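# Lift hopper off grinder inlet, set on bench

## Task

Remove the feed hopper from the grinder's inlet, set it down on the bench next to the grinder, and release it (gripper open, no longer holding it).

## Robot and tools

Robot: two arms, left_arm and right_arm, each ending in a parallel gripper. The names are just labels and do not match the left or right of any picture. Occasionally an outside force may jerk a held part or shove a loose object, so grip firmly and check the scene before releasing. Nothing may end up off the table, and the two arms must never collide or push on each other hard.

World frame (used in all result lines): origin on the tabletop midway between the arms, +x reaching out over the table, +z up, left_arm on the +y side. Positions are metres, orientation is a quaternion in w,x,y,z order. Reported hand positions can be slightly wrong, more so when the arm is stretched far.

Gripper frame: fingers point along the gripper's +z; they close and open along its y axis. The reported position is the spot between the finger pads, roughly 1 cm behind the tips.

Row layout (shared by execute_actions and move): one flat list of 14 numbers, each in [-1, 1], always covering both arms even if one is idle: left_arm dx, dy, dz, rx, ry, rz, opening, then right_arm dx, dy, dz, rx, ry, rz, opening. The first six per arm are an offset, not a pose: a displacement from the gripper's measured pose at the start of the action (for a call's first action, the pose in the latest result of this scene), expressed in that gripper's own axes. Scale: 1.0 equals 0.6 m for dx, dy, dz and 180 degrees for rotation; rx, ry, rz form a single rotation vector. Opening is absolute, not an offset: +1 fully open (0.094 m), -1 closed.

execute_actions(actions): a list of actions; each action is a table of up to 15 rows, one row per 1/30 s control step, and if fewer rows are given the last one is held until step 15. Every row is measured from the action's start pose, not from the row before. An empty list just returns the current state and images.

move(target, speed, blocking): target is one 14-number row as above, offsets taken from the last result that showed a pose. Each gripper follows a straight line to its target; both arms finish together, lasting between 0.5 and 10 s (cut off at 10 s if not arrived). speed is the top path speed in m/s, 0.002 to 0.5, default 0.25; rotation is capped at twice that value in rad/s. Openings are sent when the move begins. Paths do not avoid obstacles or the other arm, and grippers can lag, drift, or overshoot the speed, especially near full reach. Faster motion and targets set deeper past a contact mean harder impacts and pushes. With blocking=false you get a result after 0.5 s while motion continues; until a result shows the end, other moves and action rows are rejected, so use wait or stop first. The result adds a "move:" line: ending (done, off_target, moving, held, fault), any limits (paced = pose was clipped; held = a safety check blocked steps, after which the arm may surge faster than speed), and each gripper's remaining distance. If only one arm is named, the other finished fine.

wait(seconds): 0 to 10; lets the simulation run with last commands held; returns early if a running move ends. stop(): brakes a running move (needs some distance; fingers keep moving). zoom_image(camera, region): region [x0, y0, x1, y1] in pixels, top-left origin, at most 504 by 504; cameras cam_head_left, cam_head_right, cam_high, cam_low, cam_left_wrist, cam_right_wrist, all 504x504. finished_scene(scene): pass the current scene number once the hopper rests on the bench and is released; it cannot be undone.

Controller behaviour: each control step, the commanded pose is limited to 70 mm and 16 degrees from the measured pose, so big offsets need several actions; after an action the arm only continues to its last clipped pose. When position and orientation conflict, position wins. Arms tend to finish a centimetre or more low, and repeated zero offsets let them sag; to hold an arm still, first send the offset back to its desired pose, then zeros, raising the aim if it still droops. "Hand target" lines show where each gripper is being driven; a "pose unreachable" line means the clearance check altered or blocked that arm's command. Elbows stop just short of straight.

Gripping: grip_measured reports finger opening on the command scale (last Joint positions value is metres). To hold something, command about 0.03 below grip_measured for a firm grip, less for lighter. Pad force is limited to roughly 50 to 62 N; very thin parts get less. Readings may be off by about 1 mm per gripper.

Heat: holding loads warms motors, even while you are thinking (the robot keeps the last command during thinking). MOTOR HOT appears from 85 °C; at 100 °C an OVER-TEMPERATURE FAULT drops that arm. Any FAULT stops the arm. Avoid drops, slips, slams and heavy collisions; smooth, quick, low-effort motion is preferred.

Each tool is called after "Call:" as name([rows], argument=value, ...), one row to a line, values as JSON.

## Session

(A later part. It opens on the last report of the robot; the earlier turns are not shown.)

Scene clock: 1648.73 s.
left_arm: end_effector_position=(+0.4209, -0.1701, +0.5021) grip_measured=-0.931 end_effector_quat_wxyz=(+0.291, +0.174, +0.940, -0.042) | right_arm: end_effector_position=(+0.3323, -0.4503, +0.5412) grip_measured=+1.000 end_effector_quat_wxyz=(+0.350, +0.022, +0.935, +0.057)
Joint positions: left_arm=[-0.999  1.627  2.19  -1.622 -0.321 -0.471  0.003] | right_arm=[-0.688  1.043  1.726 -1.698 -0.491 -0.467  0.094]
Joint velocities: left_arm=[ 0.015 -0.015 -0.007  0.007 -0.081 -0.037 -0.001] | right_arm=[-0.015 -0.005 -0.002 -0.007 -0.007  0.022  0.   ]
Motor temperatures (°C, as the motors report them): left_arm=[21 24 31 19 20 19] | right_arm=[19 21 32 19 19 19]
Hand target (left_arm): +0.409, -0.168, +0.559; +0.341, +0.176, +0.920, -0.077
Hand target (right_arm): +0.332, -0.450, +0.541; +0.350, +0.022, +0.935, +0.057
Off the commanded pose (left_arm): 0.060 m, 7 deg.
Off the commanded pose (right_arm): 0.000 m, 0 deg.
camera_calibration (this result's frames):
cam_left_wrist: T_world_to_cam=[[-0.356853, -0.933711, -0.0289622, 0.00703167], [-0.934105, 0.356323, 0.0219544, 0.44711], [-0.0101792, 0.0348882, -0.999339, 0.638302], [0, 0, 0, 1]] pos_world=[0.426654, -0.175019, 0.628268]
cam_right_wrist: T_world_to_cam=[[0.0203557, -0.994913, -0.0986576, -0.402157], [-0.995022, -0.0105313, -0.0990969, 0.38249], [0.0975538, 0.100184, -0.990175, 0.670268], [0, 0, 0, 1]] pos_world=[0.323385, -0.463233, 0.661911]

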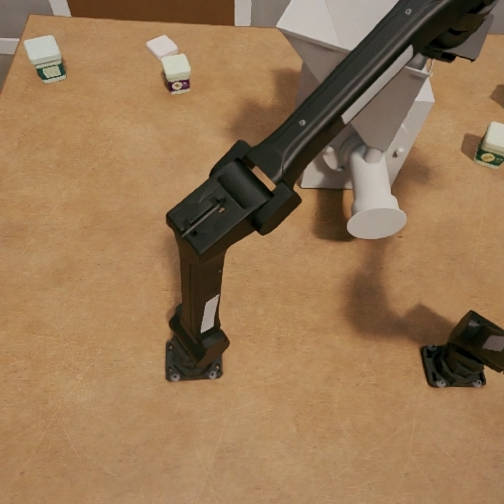

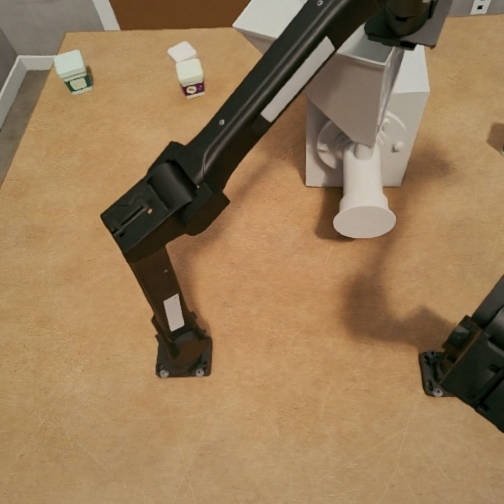

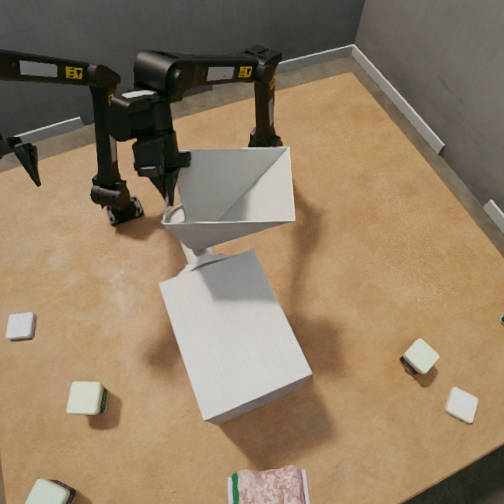

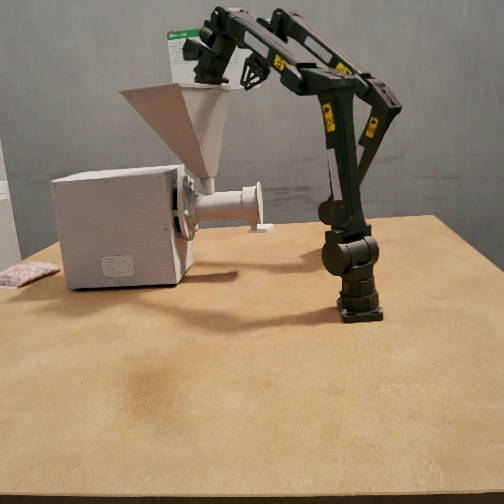

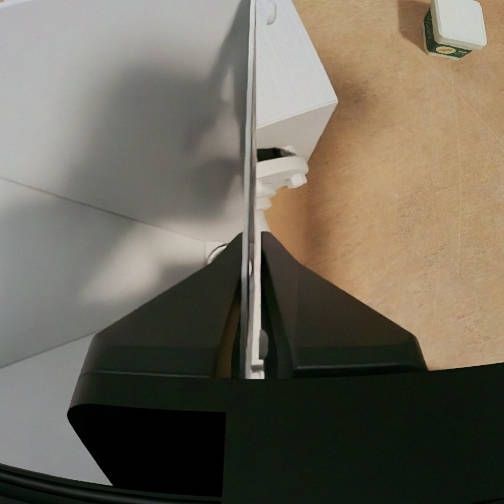

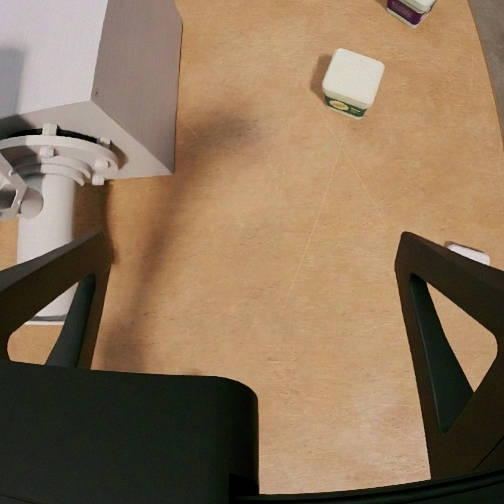

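Call:
execute_actions([
  [[-0.0633,0,-0.108,0.0375,-0.0015,0.0553,-1,0,0,0,0,0,0,1]],
  [[-0.0633,0,-0.108,0.0375,-0.0015,0.0553,-1,0,0,0,0,0,0,1]],
  [[-0.0633,0,-0.108,0.0375,-0.0015,0.0553,-1,0,0,0,0,0,0,1]],
])

Scene clock: 1680.63 s.
left_arm: end_effector_position=(+0.4231, -0.1686, +0.5042) grip_measured=-0.916 end_effector_quat_wxyz=(+0.217, +0.266, +0.934, -0.105) | right_arm: end_effector_position=(+0.3323, -0.4503, +0.5412) grip_measured=+1.000 end_effector_quat_wxyz=(+0.350, +0.022, +0.935, +0.057)
Joint positions: left_arm=[-0.911  1.672  2.29  -1.705 -0.05  -0.267  0.004] | right_arm=[-0.688  1.043  1.726 -1.698 -0.491 -0.467  0.094]
Joint velocities: left_arm=[-0.005 -0.015  0.007 -0.002 -0.037  0.037  0.002] | right_arm=[-0.015 -0.005 -0.007 -0.007 -0.081  0.037  0.   ]
Motor temperatures (°C, as the motors report them): left_arm=[21 24 37 19 21 19] | right_arm=[19 21 32 19 19 19]
Hand target (left_arm): +0.420, -0.162, +0.570; +0.280, +0.333, +0.889, -0.140
Hand target (right_arm): +0.332, -0.450, +0.541; +0.350, +0.022, +0.935, +0.057
Off the commanded pose (left_arm): 0.075 m, 10 deg; position clipped at the last step of the last action.
Off the commanded pose (right_arm): 0.000 m, 0 deg.
joint sent to its limit (left arm) — the command would take joint 4 (wrist pitch) past its lower limit, so that joint was sent only as far as its limit.
camera_calibration (this result's frames):
cam_left_wrist: T_world_to_cam=[[-0.547887, -0.833213, 0.0746678, 0.0548306], [-0.821907, 0.552775, 0.137507, 0.375966], [-0.155847, 0.0139681, -0.987682, 0.692583], [0, 0, 0, 1]] pos_world=[0.446987, -0.171813, 0.628261]
cam_right_wrist: T_world_to_cam=[[0.0203557, -0.994913, -0.0986576, -0.402157], [-0.995022, -0.0105313, -0.0990969, 0.38249], [0.0975538, 0.100184, -0.990175, 0.670268], [0, 0, 0, 1]] pos_world=[0.323385, -0.463233, 0.661911]

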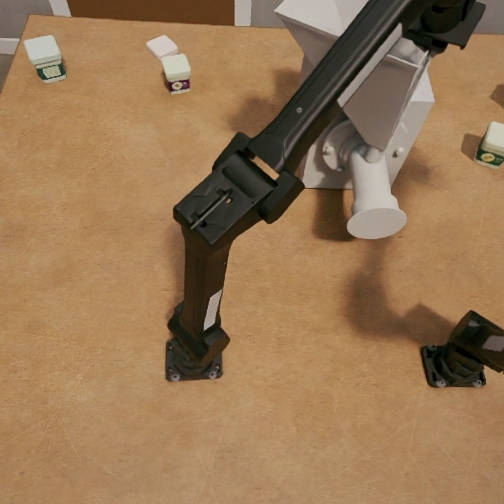

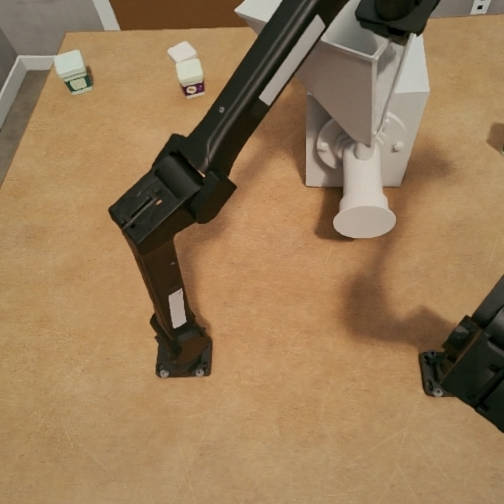

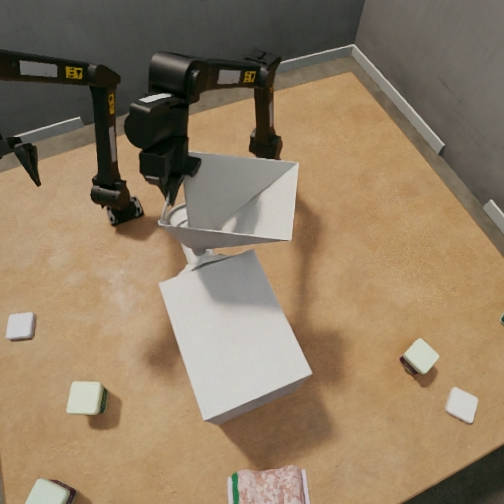

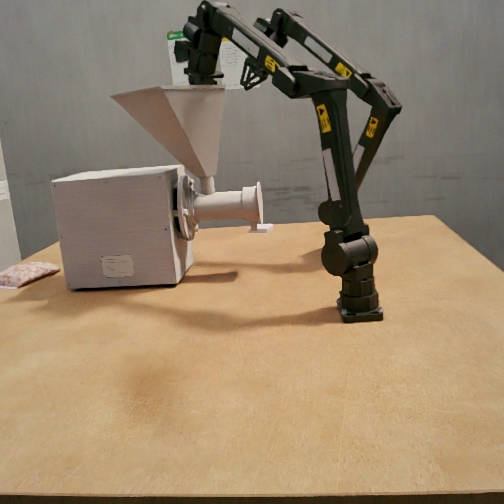

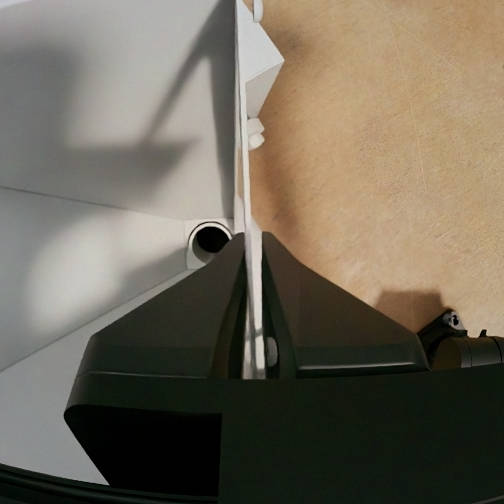

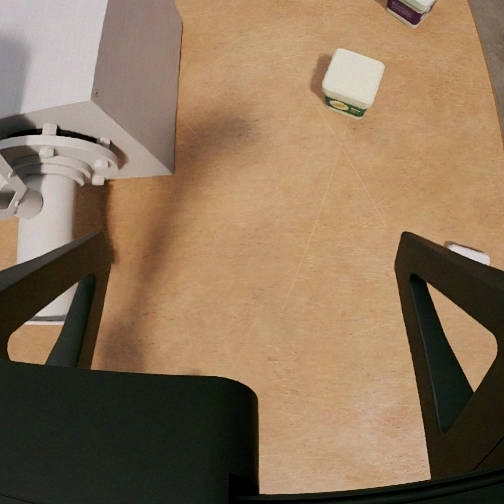

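Call:
execute_actions([
  [[0,0,0,0,-0.06,0,-1,0,0,0,0,0,0,1]],
  [[0,0,0,0,0,0,-1,0,0,0,0,0,0,1]],
])

Scene clock: 1758.67 s.
left_arm: end_effector_position=(+0.4179, -0.1577, +0.5003) grip_measured=-0.940 end_effector_quat_wxyz=(+0.288, +0.253, +0.917, -0.114) | right_arm: end_effector_position=(+0.3323, -0.4503, +0.5412) grip_measured=+1.000 end_effector_quat_wxyz=(+0.350, +0.022, +0.935, +0.057)
Joint positions: left_arm=[-0.926  1.508  2.019 -1.462 -0.118 -0.272  0.003] | right_arm=[-0.688  1.043  1.726 -1.698 -0.491 -0.467  0.094]
Joint velocities: left_arm=[ 0.005 -0.015 -0.002 -0.022  0.037 -0.022  0.001] | right_arm=[-0.005 -0.005 -0.012 -0.002 -0.022 -0.007  0.   ]
Motor temperatures (°C, as the motors report them): left_arm=[21 24 45 19 28 23] | right_arm=[19 21 32 19 19 19]
Hand target (left_arm): +0.418, -0.158, +0.501; +0.288, +0.253, +0.916, -0.115
Hand target (right_arm): +0.332, -0.450, +0.541; +0.350, +0.022, +0.935, +0.057
Off the commanded pose (left_arm): 0.001 m, 0 deg.
Off the commanded pose (right_arm): 0.000 m, 0 deg.
camera_calibration (this result's frames):
cam_left_wrist: T_world_to_cam=[[-0.535293, -0.842704, 0.0575435, 0.0631193], [-0.844331, 0.535758, -0.00831361, 0.445839], [-0.0238235, -0.053036, -0.998308, 0.627345], [0, 0, 0, 1]] pos_world=[0.425168, -0.152399, 0.626358]
cam_right_wrist: T_world_to_cam=[[0.0203557, -0.994913, -0.0986576, -0.402157], [-0.995022, -0.0105313, -0.0990969, 0.38249], [0.0975538, 0.100184, -0.990175, 0.670268], [0, 0, 0, 1]] pos_world=[0.323385, -0.463233, 0.661911]

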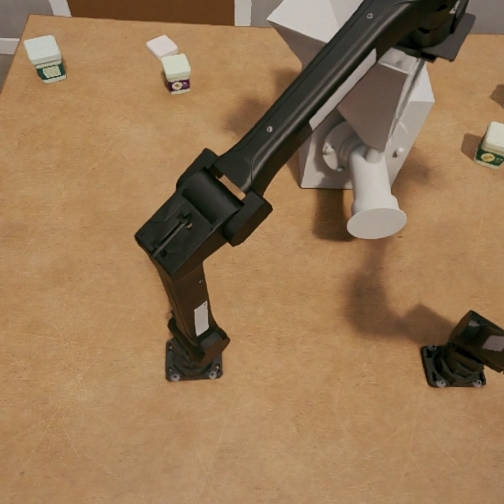

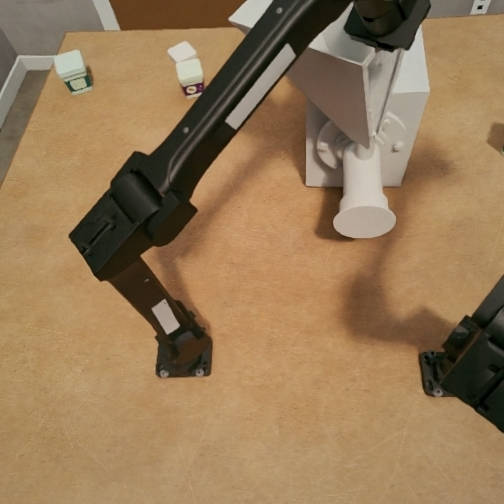

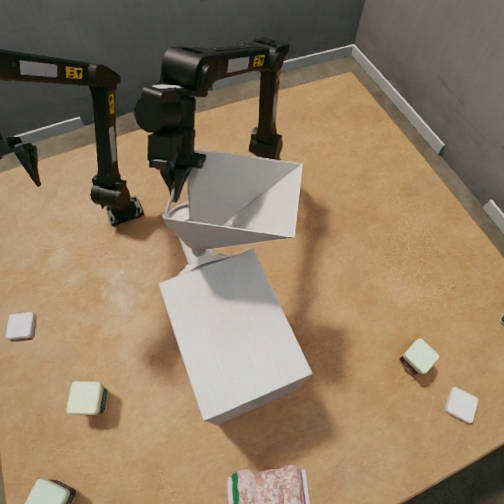

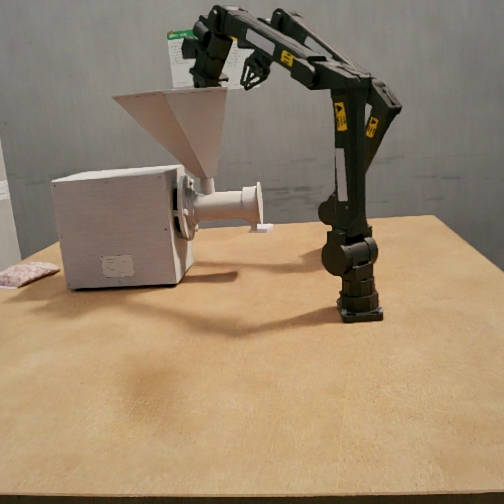

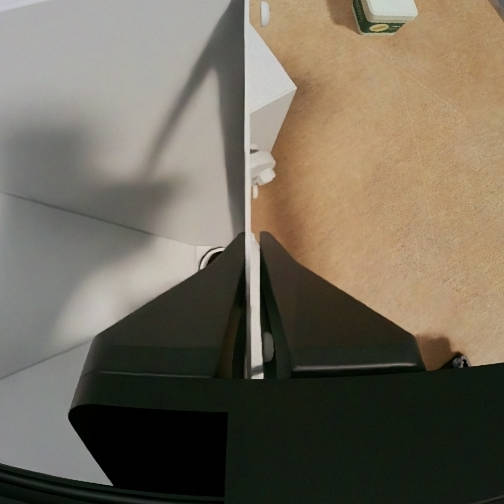

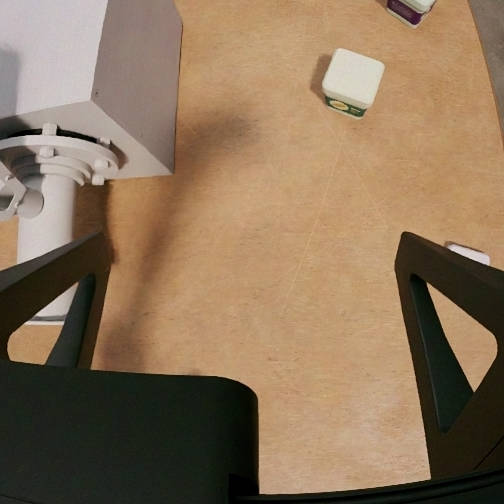

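Call:
execute_actions(actions=[])

Scene clock: 1774.87 s.
left_arm: end_effector_position=(+0.4179, -0.1577, +0.5003) grip_measured=-0.940 end_effector_quat_wxyz=(+0.288, +0.253, +0.917, -0.114) | right_arm: end_effector_position=(+0.3323, -0.4503, +0.5412) grip_measured=+1.000 end_effector_quat_wxyz=(+0.350, +0.022, +0.935, +0.057)
Joint positions: left_arm=[-0.926  1.508  2.019 -1.462 -0.118 -0.272  0.003] | right_arm=[-0.688  1.043  1.726 -1.698 -0.491 -0.467  0.094]
Joint velocities: left_arm=[ 0.005 -0.005  0.002  0.012  0.022  0.037  0.001] | right_arm=[-0.015 -0.015 -0.007 -0.007 -0.022 -0.037  0.   ]
Motor temperatures (°C, as the motors report them): left_arm=[21 24 38 19 25 22] | right_arm=[19 21 32 19 19 19]
Hand target (left_arm): +0.418, -0.158, +0.501; +0.288, +0.253, +0.916, -0.115
Hand target (right_arm): +0.332, -0.450, +0.541; +0.350, +0.022, +0.935, +0.057
Off the commanded pose (left_arm): 0.001 m, 0 deg.
Off the commanded pose (right_arm): 0.000 m, 0 deg.
camera_calibration (this result's frames):
cam_left_wrist: T_world_to_cam=[[-0.535293, -0.842704, 0.0575435, 0.0631193], [-0.844331, 0.535758, -0.00831361, 0.445839], [-0.0238235, -0.053036, -0.998308, 0.627345], [0, 0, 0, 1]] pos_world=[0.425168, -0.152399, 0.626358]
cam_right_wrist: T_world_to_cam=[[0.0203557, -0.994913, -0.0986576, -0.402157], [-0.995022, -0.0105313, -0.0990969, 0.38249], [0.0975538, 0.100184, -0.990175, 0.670268], [0, 0, 0, 1]] pos_world=[0.323385, -0.463233, 0.661911]

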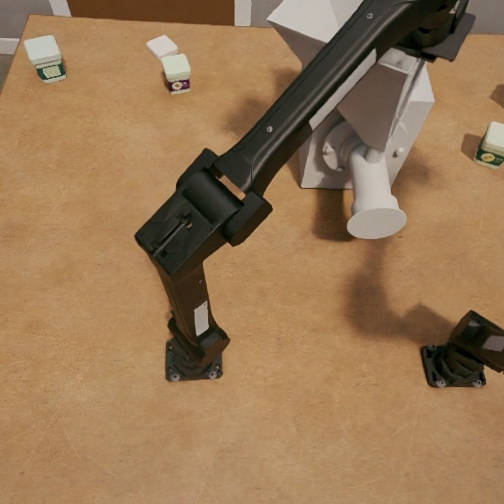

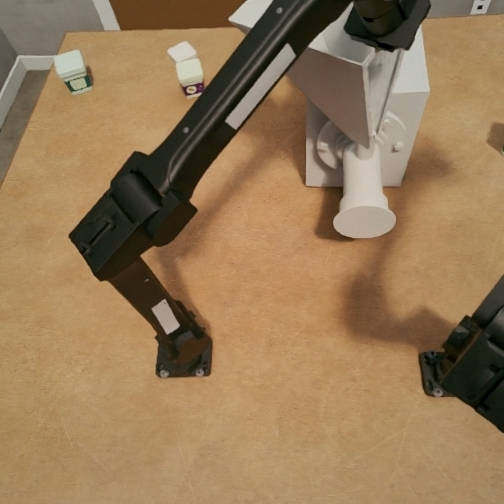

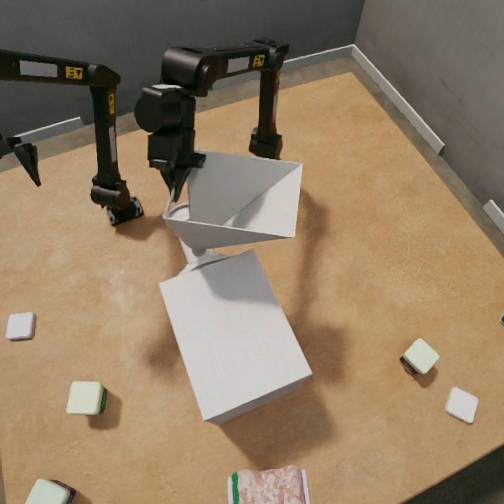

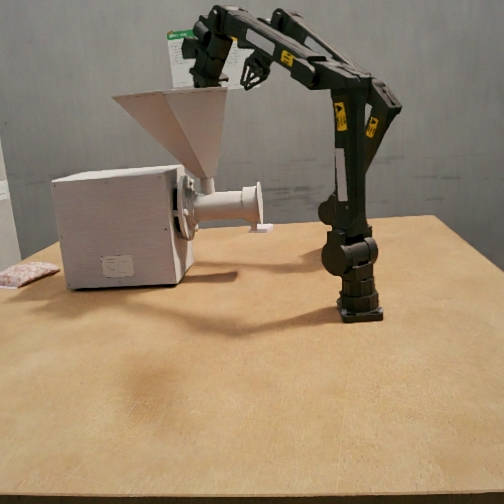

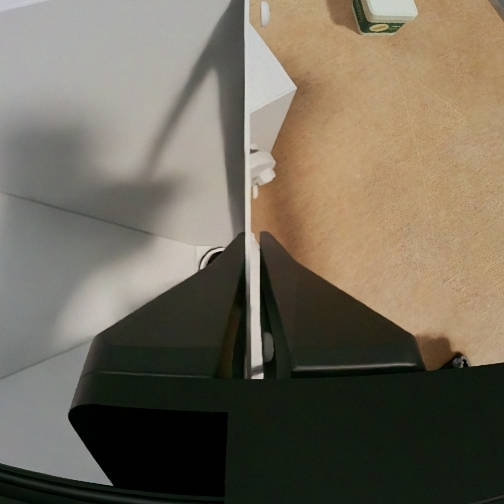

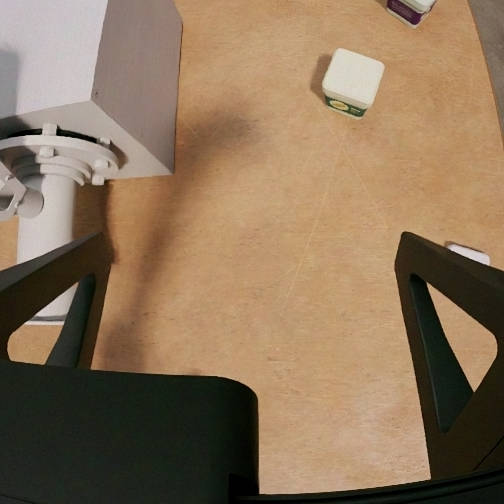

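Call:
zoom_image(camera="cam_low", region=[150, 140, 290, 250])

Call:
zoom_image(camera="cam_right_wrist", region=[0, 110, 140, 260])

Call:
zoom_image(camera="cam_head_left", region=[290, 100, 440, 250])

Region (150, 140, 290, 250) of cam_low's 504x504 image, scaled by 3.600, with more detail than that image has; it fills the top 396 rows of this view, and the rest is white.

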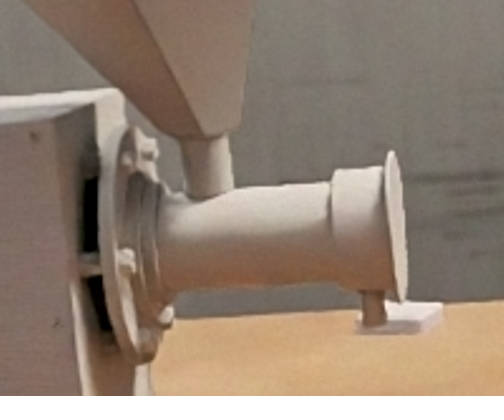

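Region (0, 110, 140, 260) of cam_right_wrist's 504x504 image, scaled by 3.360, with more detail than that image has; it fills the left 470 columns of this view, and the rest is white.

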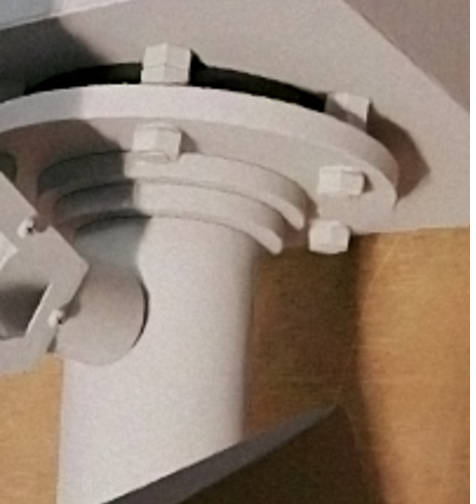

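Region (290, 100, 440, 250) of cam_head_left's 504x504 image, scaled by 3.360, with more detail than that image has.

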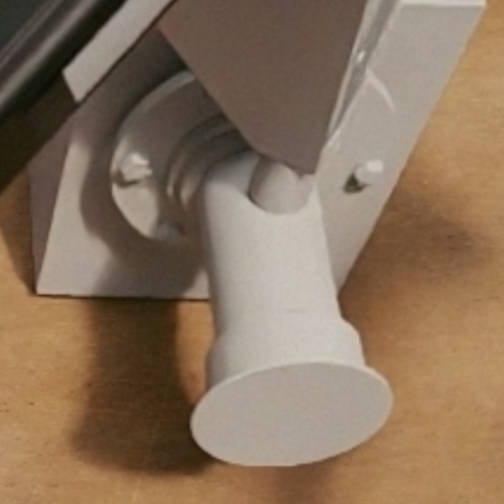

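Call:
execute_actions([
  [[-0.0488,-0.030,-0.0675,-0.0225,0,0.0163,-1,0,0,0,0,0,0,1]],
  [[-0.0488,-0.030,-0.0675,-0.0225,0,0.0163,-1,0,0,0,0,0,0,1]],
  [[0,0,0,0,0,0,-1,0,0,0,0,0,0,1]],
])

Scene clock: 1827.30 s.
left_arm: end_effector_position=(+0.4212, -0.1703, +0.5005) grip_measured=-0.906 end_effector_quat_wxyz=(+0.256, +0.236, +0.937, -0.035) | right_arm: end_effector_position=(+0.3323, -0.4503, +0.5412) grip_measured=+1.000 end_effector_quat_wxyz=(+0.350, +0.022, +0.935, +0.057)
Joint positions: left_arm=[-0.977  1.673  2.272 -1.705 -0.249 -0.346  0.004] | right_arm=[-0.688  1.043  1.726 -1.698 -0.491 -0.467  0.094]
Joint velocities: left_arm=[-0.015 -0.005  0.007 -0.002 -0.022  0.051  0.001] | right_arm=[-0.005 -0.005 -0.002 -0.012 -0.095 -0.051  0.   ]
Motor temperatures (°C, as the motors report them): left_arm=[20 24 34 19 23 21] | right_arm=[19 21 32 19 19 19]
Hand target (left_arm): +0.422, -0.171, +0.502; +0.262, +0.240, +0.934, -0.028
Hand target (right_arm): +0.332, -0.450, +0.541; +0.350, +0.022, +0.935, +0.057
Off the commanded pose (left_arm): 0.002 m, 1 deg.
Off the commanded pose (right_arm): 0.000 m, 0 deg.
camera_calibration (this result's frames):
cam_left_wrist: T_world_to_cam=[[-0.466844, -0.882236, -0.0609576, 0.0779903], [-0.882413, 0.460171, 0.0979271, 0.405377], [-0.0583439, 0.0995065, -0.993325, 0.665041], [0, 0, 0, 1]] pos_world=[0.43292, -0.183913, 0.625659]
cam_right_wrist: T_world_to_cam=[[0.0203557, -0.994913, -0.0986576, -0.402157], [-0.995022, -0.0105313, -0.0990969, 0.38249], [0.0975538, 0.100184, -0.990175, 0.670268], [0, 0, 0, 1]] pos_world=[0.323385, -0.463233, 0.661911]

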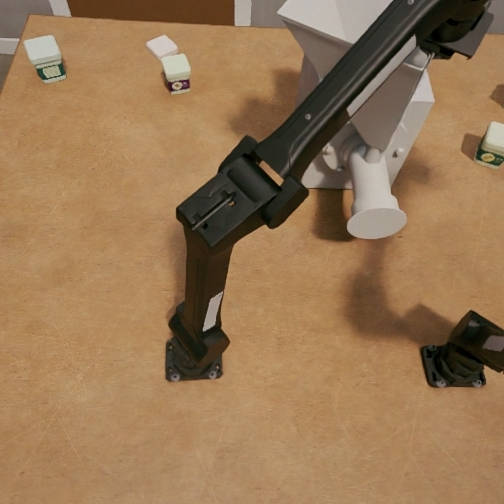

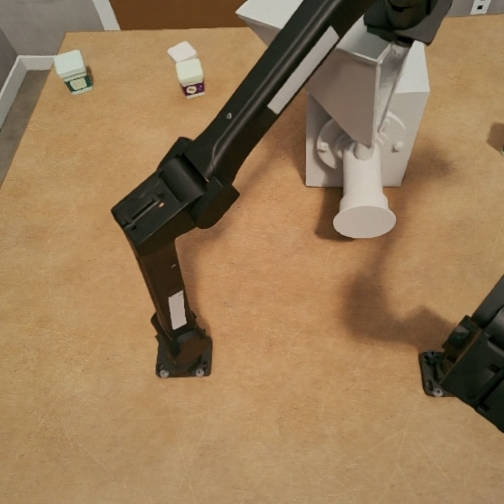

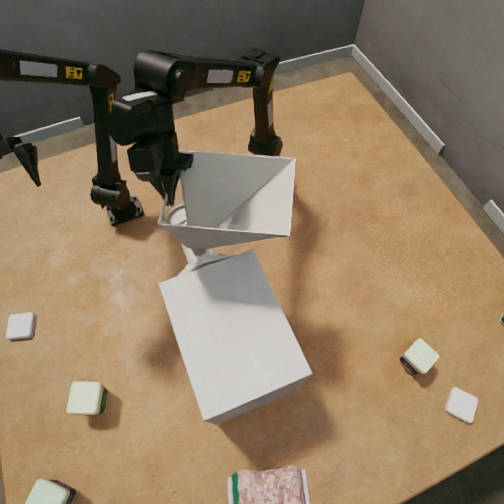

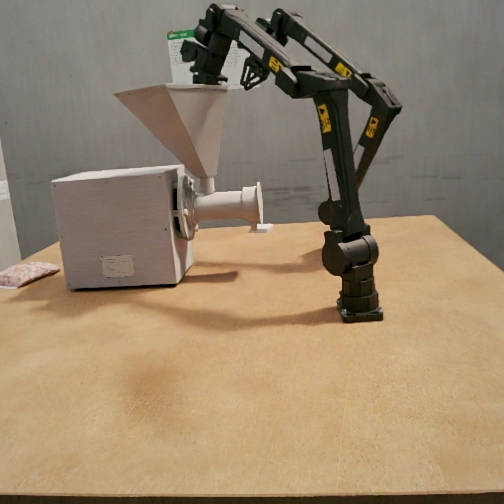

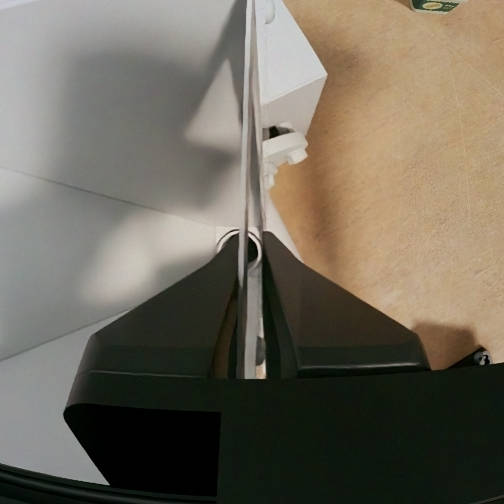

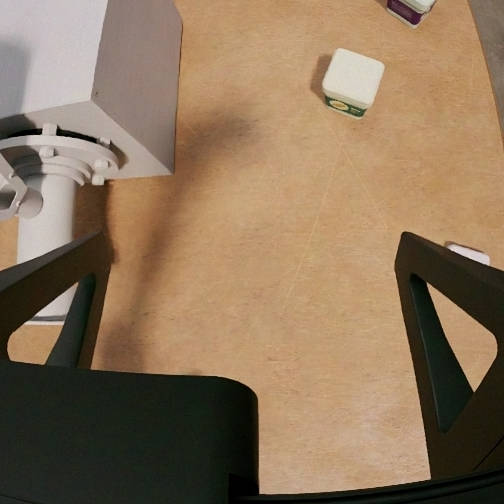

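Call:
zoom_image(camera="cam_low", region=[100, 70, 290, 250])

Region (100, 70, 290, 250) of cam_low's 504x504 image, scaled by 2.653, with more detail than that image has; it fills the top 477 rows of this view, and the rest is white.

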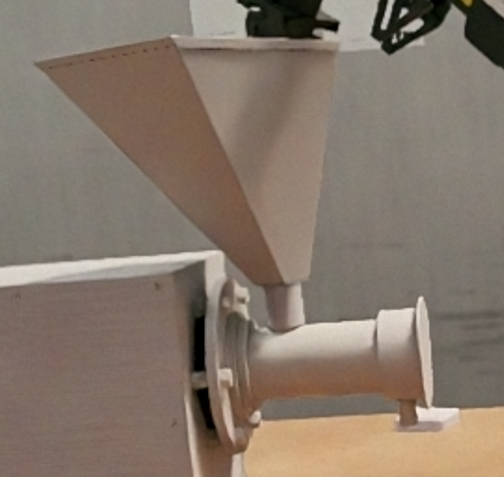

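Call:
execute_actions([
  [[0,0.009,0,0.012,-0.03,-0.008,-1,0,0,0,0,0,0,1]],
  [[0,0,0,0,0,0,-1,0,0,0,0,0,0,1]],
])

Scene clock: 1948.30 s.
left_arm: end_effector_position=(+0.4150, -0.1649, +0.5001) grip_measured=-0.941 end_effector_quat_wxyz=(+0.281, +0.222, +0.931, -0.073) | right_arm: end_effector_position=(+0.3323, -0.4503, +0.5412) grip_measured=+1.000 end_effector_quat_wxyz=(+0.350, +0.022, +0.935, +0.057)
Joint positions: left_arm=[-0.971  1.57   2.111 -1.56  -0.222 -0.364  0.003] | right_arm=[-0.688  1.043  1.726 -1.698 -0.491 -0.467  0.094]
Joint velocities: left_arm=[ 0.005 -0.005 -0.012 -0.002  0.051  0.022 -0.   ] | right_arm=[-0.015 -0.005 -0.002 -0.002 -0.022  0.051  0.   ]
Motor temperatures (°C, as the motors report them): left_arm=[20 24 32 19 23 20] | right_arm=[19 21 32 19 19 19]
Hand target (left_arm): +0.415, -0.165, +0.500; +0.282, +0.222, +0.930, -0.072
Hand target (right_arm): +0.332, -0.450, +0.541; +0.350, +0.022, +0.935, +0.057
Off the commanded pose (left_arm): 0.000 m, 0 deg.
Off the commanded pose (right_arm): 0.000 m, 0 deg.
camera_calibration (this result's frames):
cam_left_wrist: T_world_to_cam=[[-0.459539, -0.888143, 0.00514472, 0.0427814], [-0.887732, 0.45949, 0.0282791, 0.434406], [-0.0274799, 0.00842823, -0.999587, 0.638953], [0, 0, 0, 1]] pos_world=[0.422855, -0.166995, 0.626185]
cam_right_wrist: T_world_to_cam=[[0.0203557, -0.994913, -0.0986576, -0.402157], [-0.995022, -0.0105313, -0.0990969, 0.38249], [0.0975538, 0.100184, -0.990175, 0.670268], [0, 0, 0, 1]] pos_world=[0.323385, -0.463233, 0.661911]

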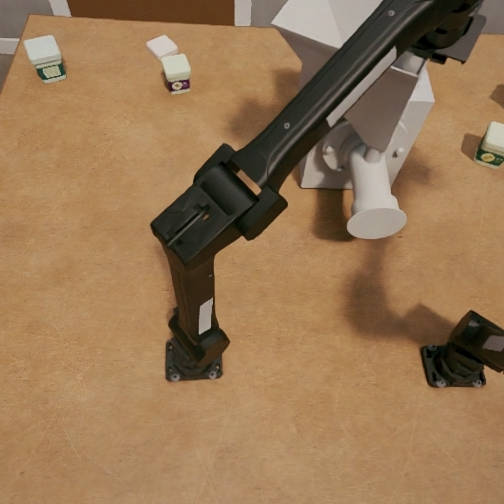

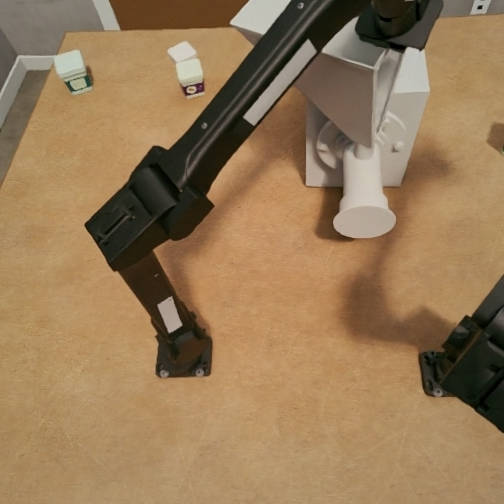

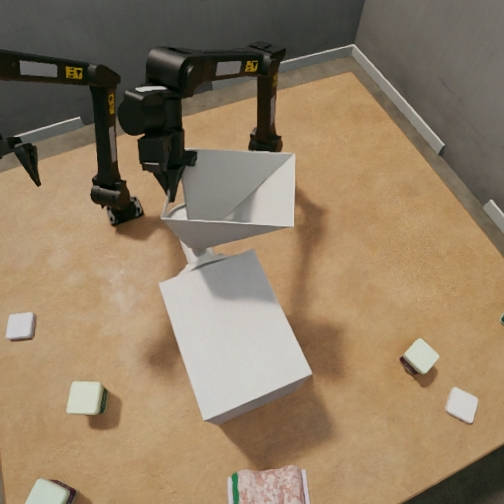

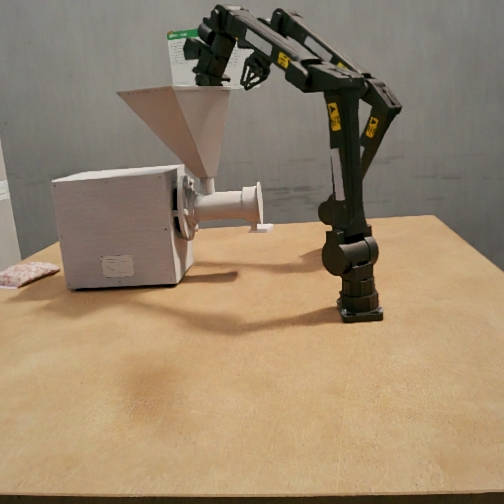

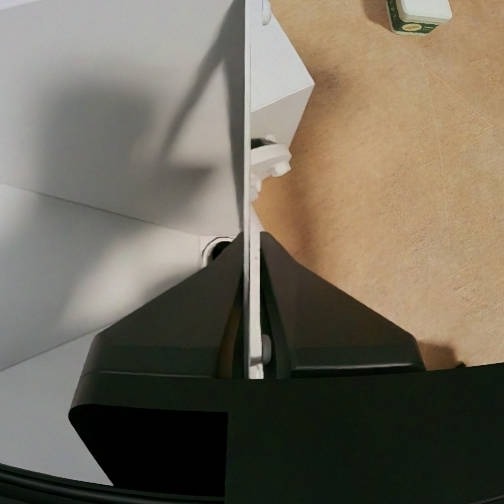

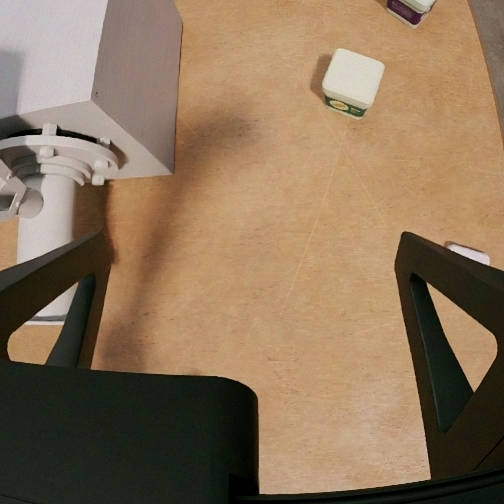

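Call:
move(target=[0,0,0,0,0,0,-1,0.338,0.299,0.323,-0.1709,-0.1672,-0.1514,1], speed=0.2)

Scene clock: 1970.00 s.
left_arm: end_effector_position=(+0.4150, -0.1649, +0.5001) grip_measured=-0.941 end_effector_quat_wxyz=(+0.281, +0.221, +0.931, -0.073) | right_arm: end_effector_position=(+0.3099, -0.2417, +0.2760) grip_measured=+1.000 end_effector_quat_wxyz=(+0.561, -0.273, +0.754, +0.204)
Joint positions: left_arm=[-0.971  1.57   2.111 -1.56  -0.222 -0.364  0.003] | right_arm=[-0.162  0.375  0.434 -0.475 -0.782 -0.299  0.094]
Joint velocities: left_arm=[-0.005  0.015 -0.002  0.012 -0.022 -0.007  0.001] | right_arm=[-0.005 -0.005 -0.017 -0.007  0.051 -0.037  0.   ]
Motor temperatures (°C, as the motors report them): left_arm=[20 24 32 19 22 19] | right_arm=[19 21 32 19 19 19]
Hand target (left_arm): +0.415, -0.165, +0.500; +0.281, +0.222, +0.931, -0.073
Hand target (right_arm): +0.310, -0.240, +0.283; +0.569, -0.275, +0.748, +0.203
Off the commanded pose (left_arm): 0.000 m, 0 deg.
Off the commanded pose (right_arm): 0.011 m, 2 deg.
move: off_target (right_arm)
camera_calibration (this result's frames):
cam_left_wrist: T_world_to_cam=[[-0.459257, -0.888287, 0.005357, 0.0425343], [-0.887875, 0.459214, 0.0282814, 0.434419], [-0.027582, 0.00823206, -0.999586, 0.638963], [0, 0, 0, 1]] pos_world=[0.422868, -0.166969, 0.626184]
cam_right_wrist: T_world_to_cam=[[0.645269, -0.763413, 0.0287834, -0.393169], [-0.590807, -0.522552, -0.614725, 0.229428], [0.484329, 0.379657, -0.788217, 0.280912], [0, 0, 0, 1]] pos_world=[0.253194, -0.286912, 0.373771]

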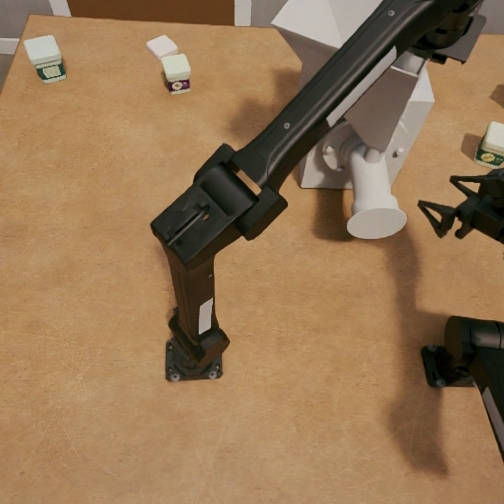

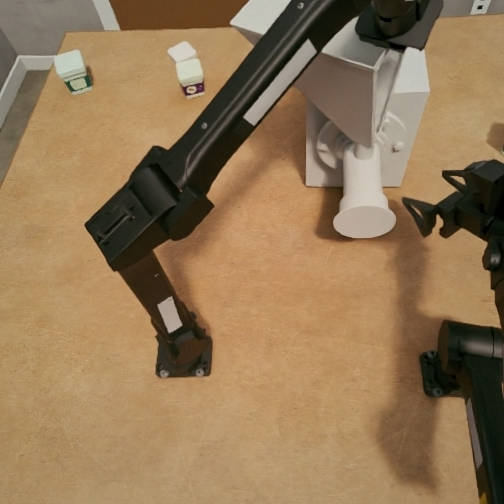

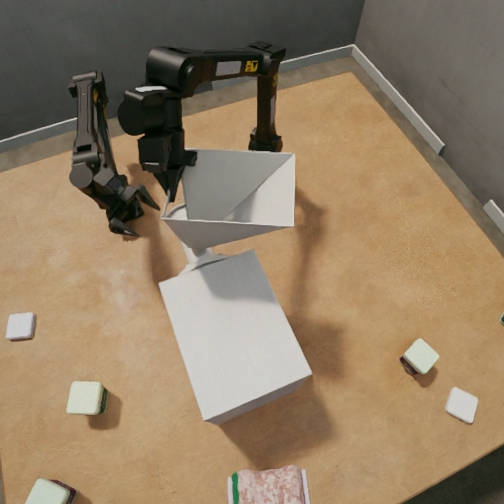

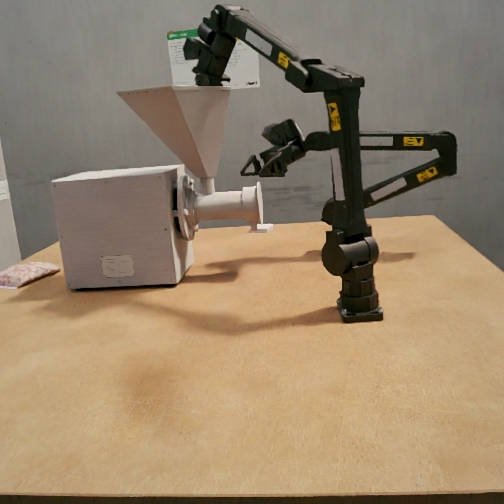

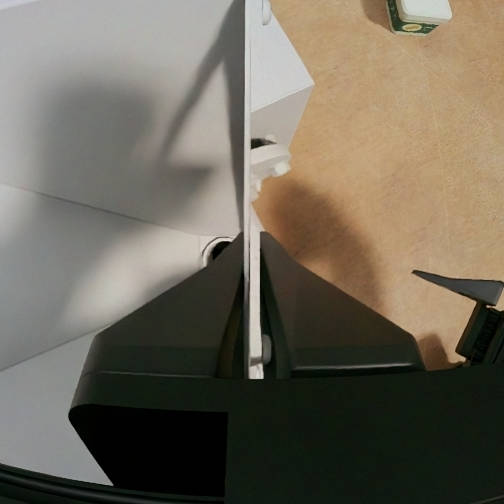

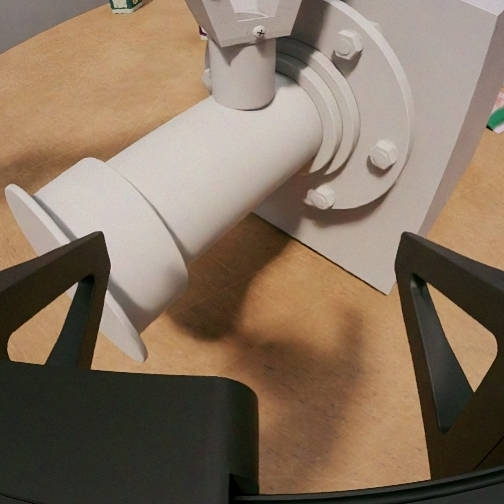

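Call:
zoom_image(camera="cam_right_wrist", region=[160, 0, 380, 160])

Region (160, 0, 380, 160) of cam_right_wrist's 504x504 image, scaled by 2.291, with more detail than that image has; it fills the top 367 rows of this view, and the rest is white.

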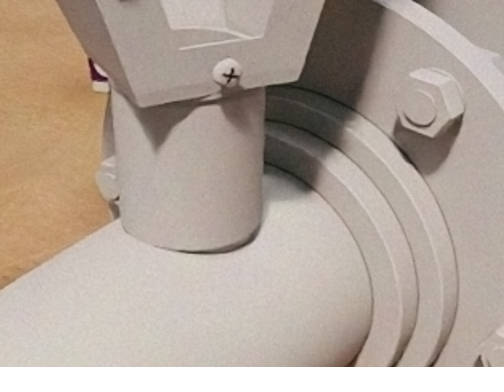

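Call:
move(target=[0,0,0,0,0,0,-1,-0.02,0,0,0,-0.13,0,1], speed=0.15)

Scene clock: 1988.50 s.
left_arm: end_effector_position=(+0.4150, -0.1649, +0.5001) grip_measured=-0.941 end_effector_quat_wxyz=(+0.281, +0.221, +0.931, -0.073) | right_arm: end_effector_position=(+0.3134, -0.2402, +0.2863) grip_measured=+1.000 end_effector_quat_wxyz=(+0.702, -0.228, +0.627, +0.250)
Joint positions: left_arm=[-0.971  1.57   2.111 -1.56  -0.222 -0.364  0.003] | right_arm=[-0.176  0.376  0.172  0.367 -0.829  0.114  0.094]
Joint velocities: left_arm=[-0.015  0.005  0.002 -0.022  0.007 -0.007  0.001] | right_arm=[-0.015  0.015  0.002  0.012  0.095  0.007  0.   ]
Motor temperatures (°C, as the motors report them): left_arm=[20 24 32 19 22 19] | right_arm=[19 21 33 19 19 19]
Hand target (left_arm): +0.415, -0.165, +0.500; +0.281, +0.221, +0.931, -0.073
Hand target (right_arm): +0.314, -0.240, +0.287; +0.702, -0.226, +0.626, +0.253
Off the commanded pose (left_arm): 0.000 m, 0 deg.
Off the commanded pose (right_arm): 0.002 m, 1 deg.
move: done
camera_calibration (this result's frames):
cam_left_wrist: T_world_to_cam=[[-0.458975, -0.888432, 0.00556927, 0.0422872], [-0.888018, 0.458938, 0.0282836, 0.434431], [-0.027684, 0.00803587, -0.999584, 0.638972], [0, 0, 0, 1]] pos_world=[0.422881, -0.166943, 0.626184]
cam_right_wrist: T_world_to_cam=[[0.631517, -0.774415, 0.0383171, -0.395656], [-0.355714, -0.333279, -0.873151, 0.28437], [0.688952, 0.537779, -0.485941, 0.174128], [0, 0, 0, 1]] pos_world=[0.231052, -0.30527, 0.348075]

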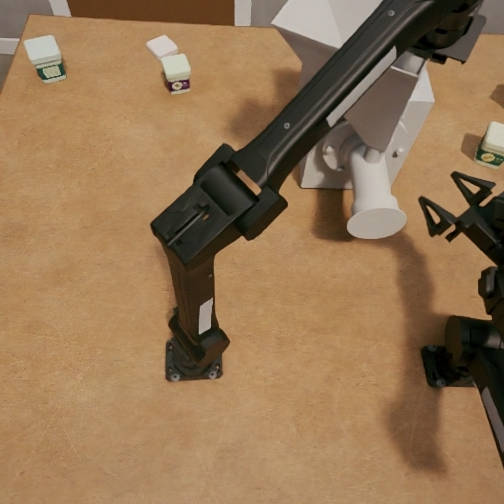

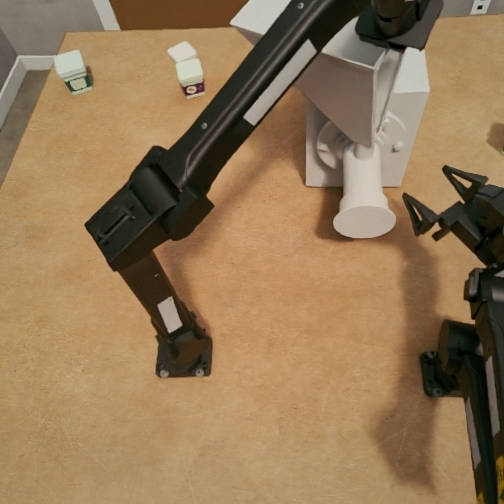

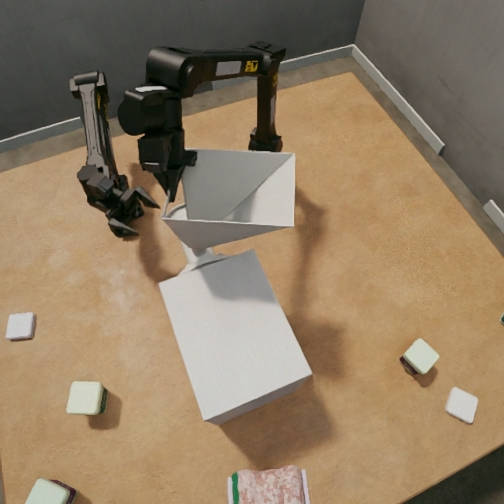

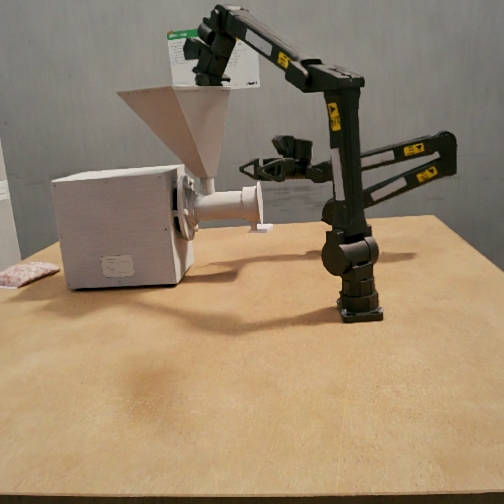

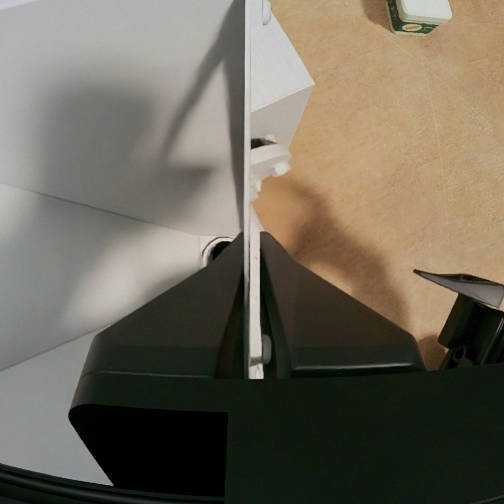

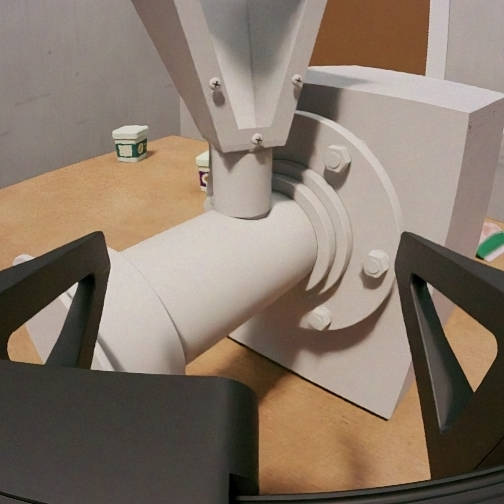

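Call:
zoom_image(camera="cam_right_wrist", region=[150, 0, 350, 240])

Region (150, 0, 350, 240) of cam_right_wrist's 504x504 image, scaled by 2.100, with more detail than that image has.

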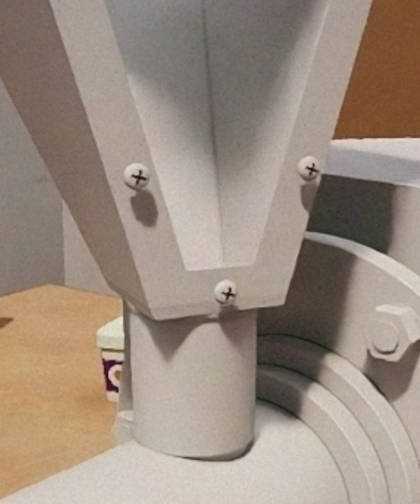

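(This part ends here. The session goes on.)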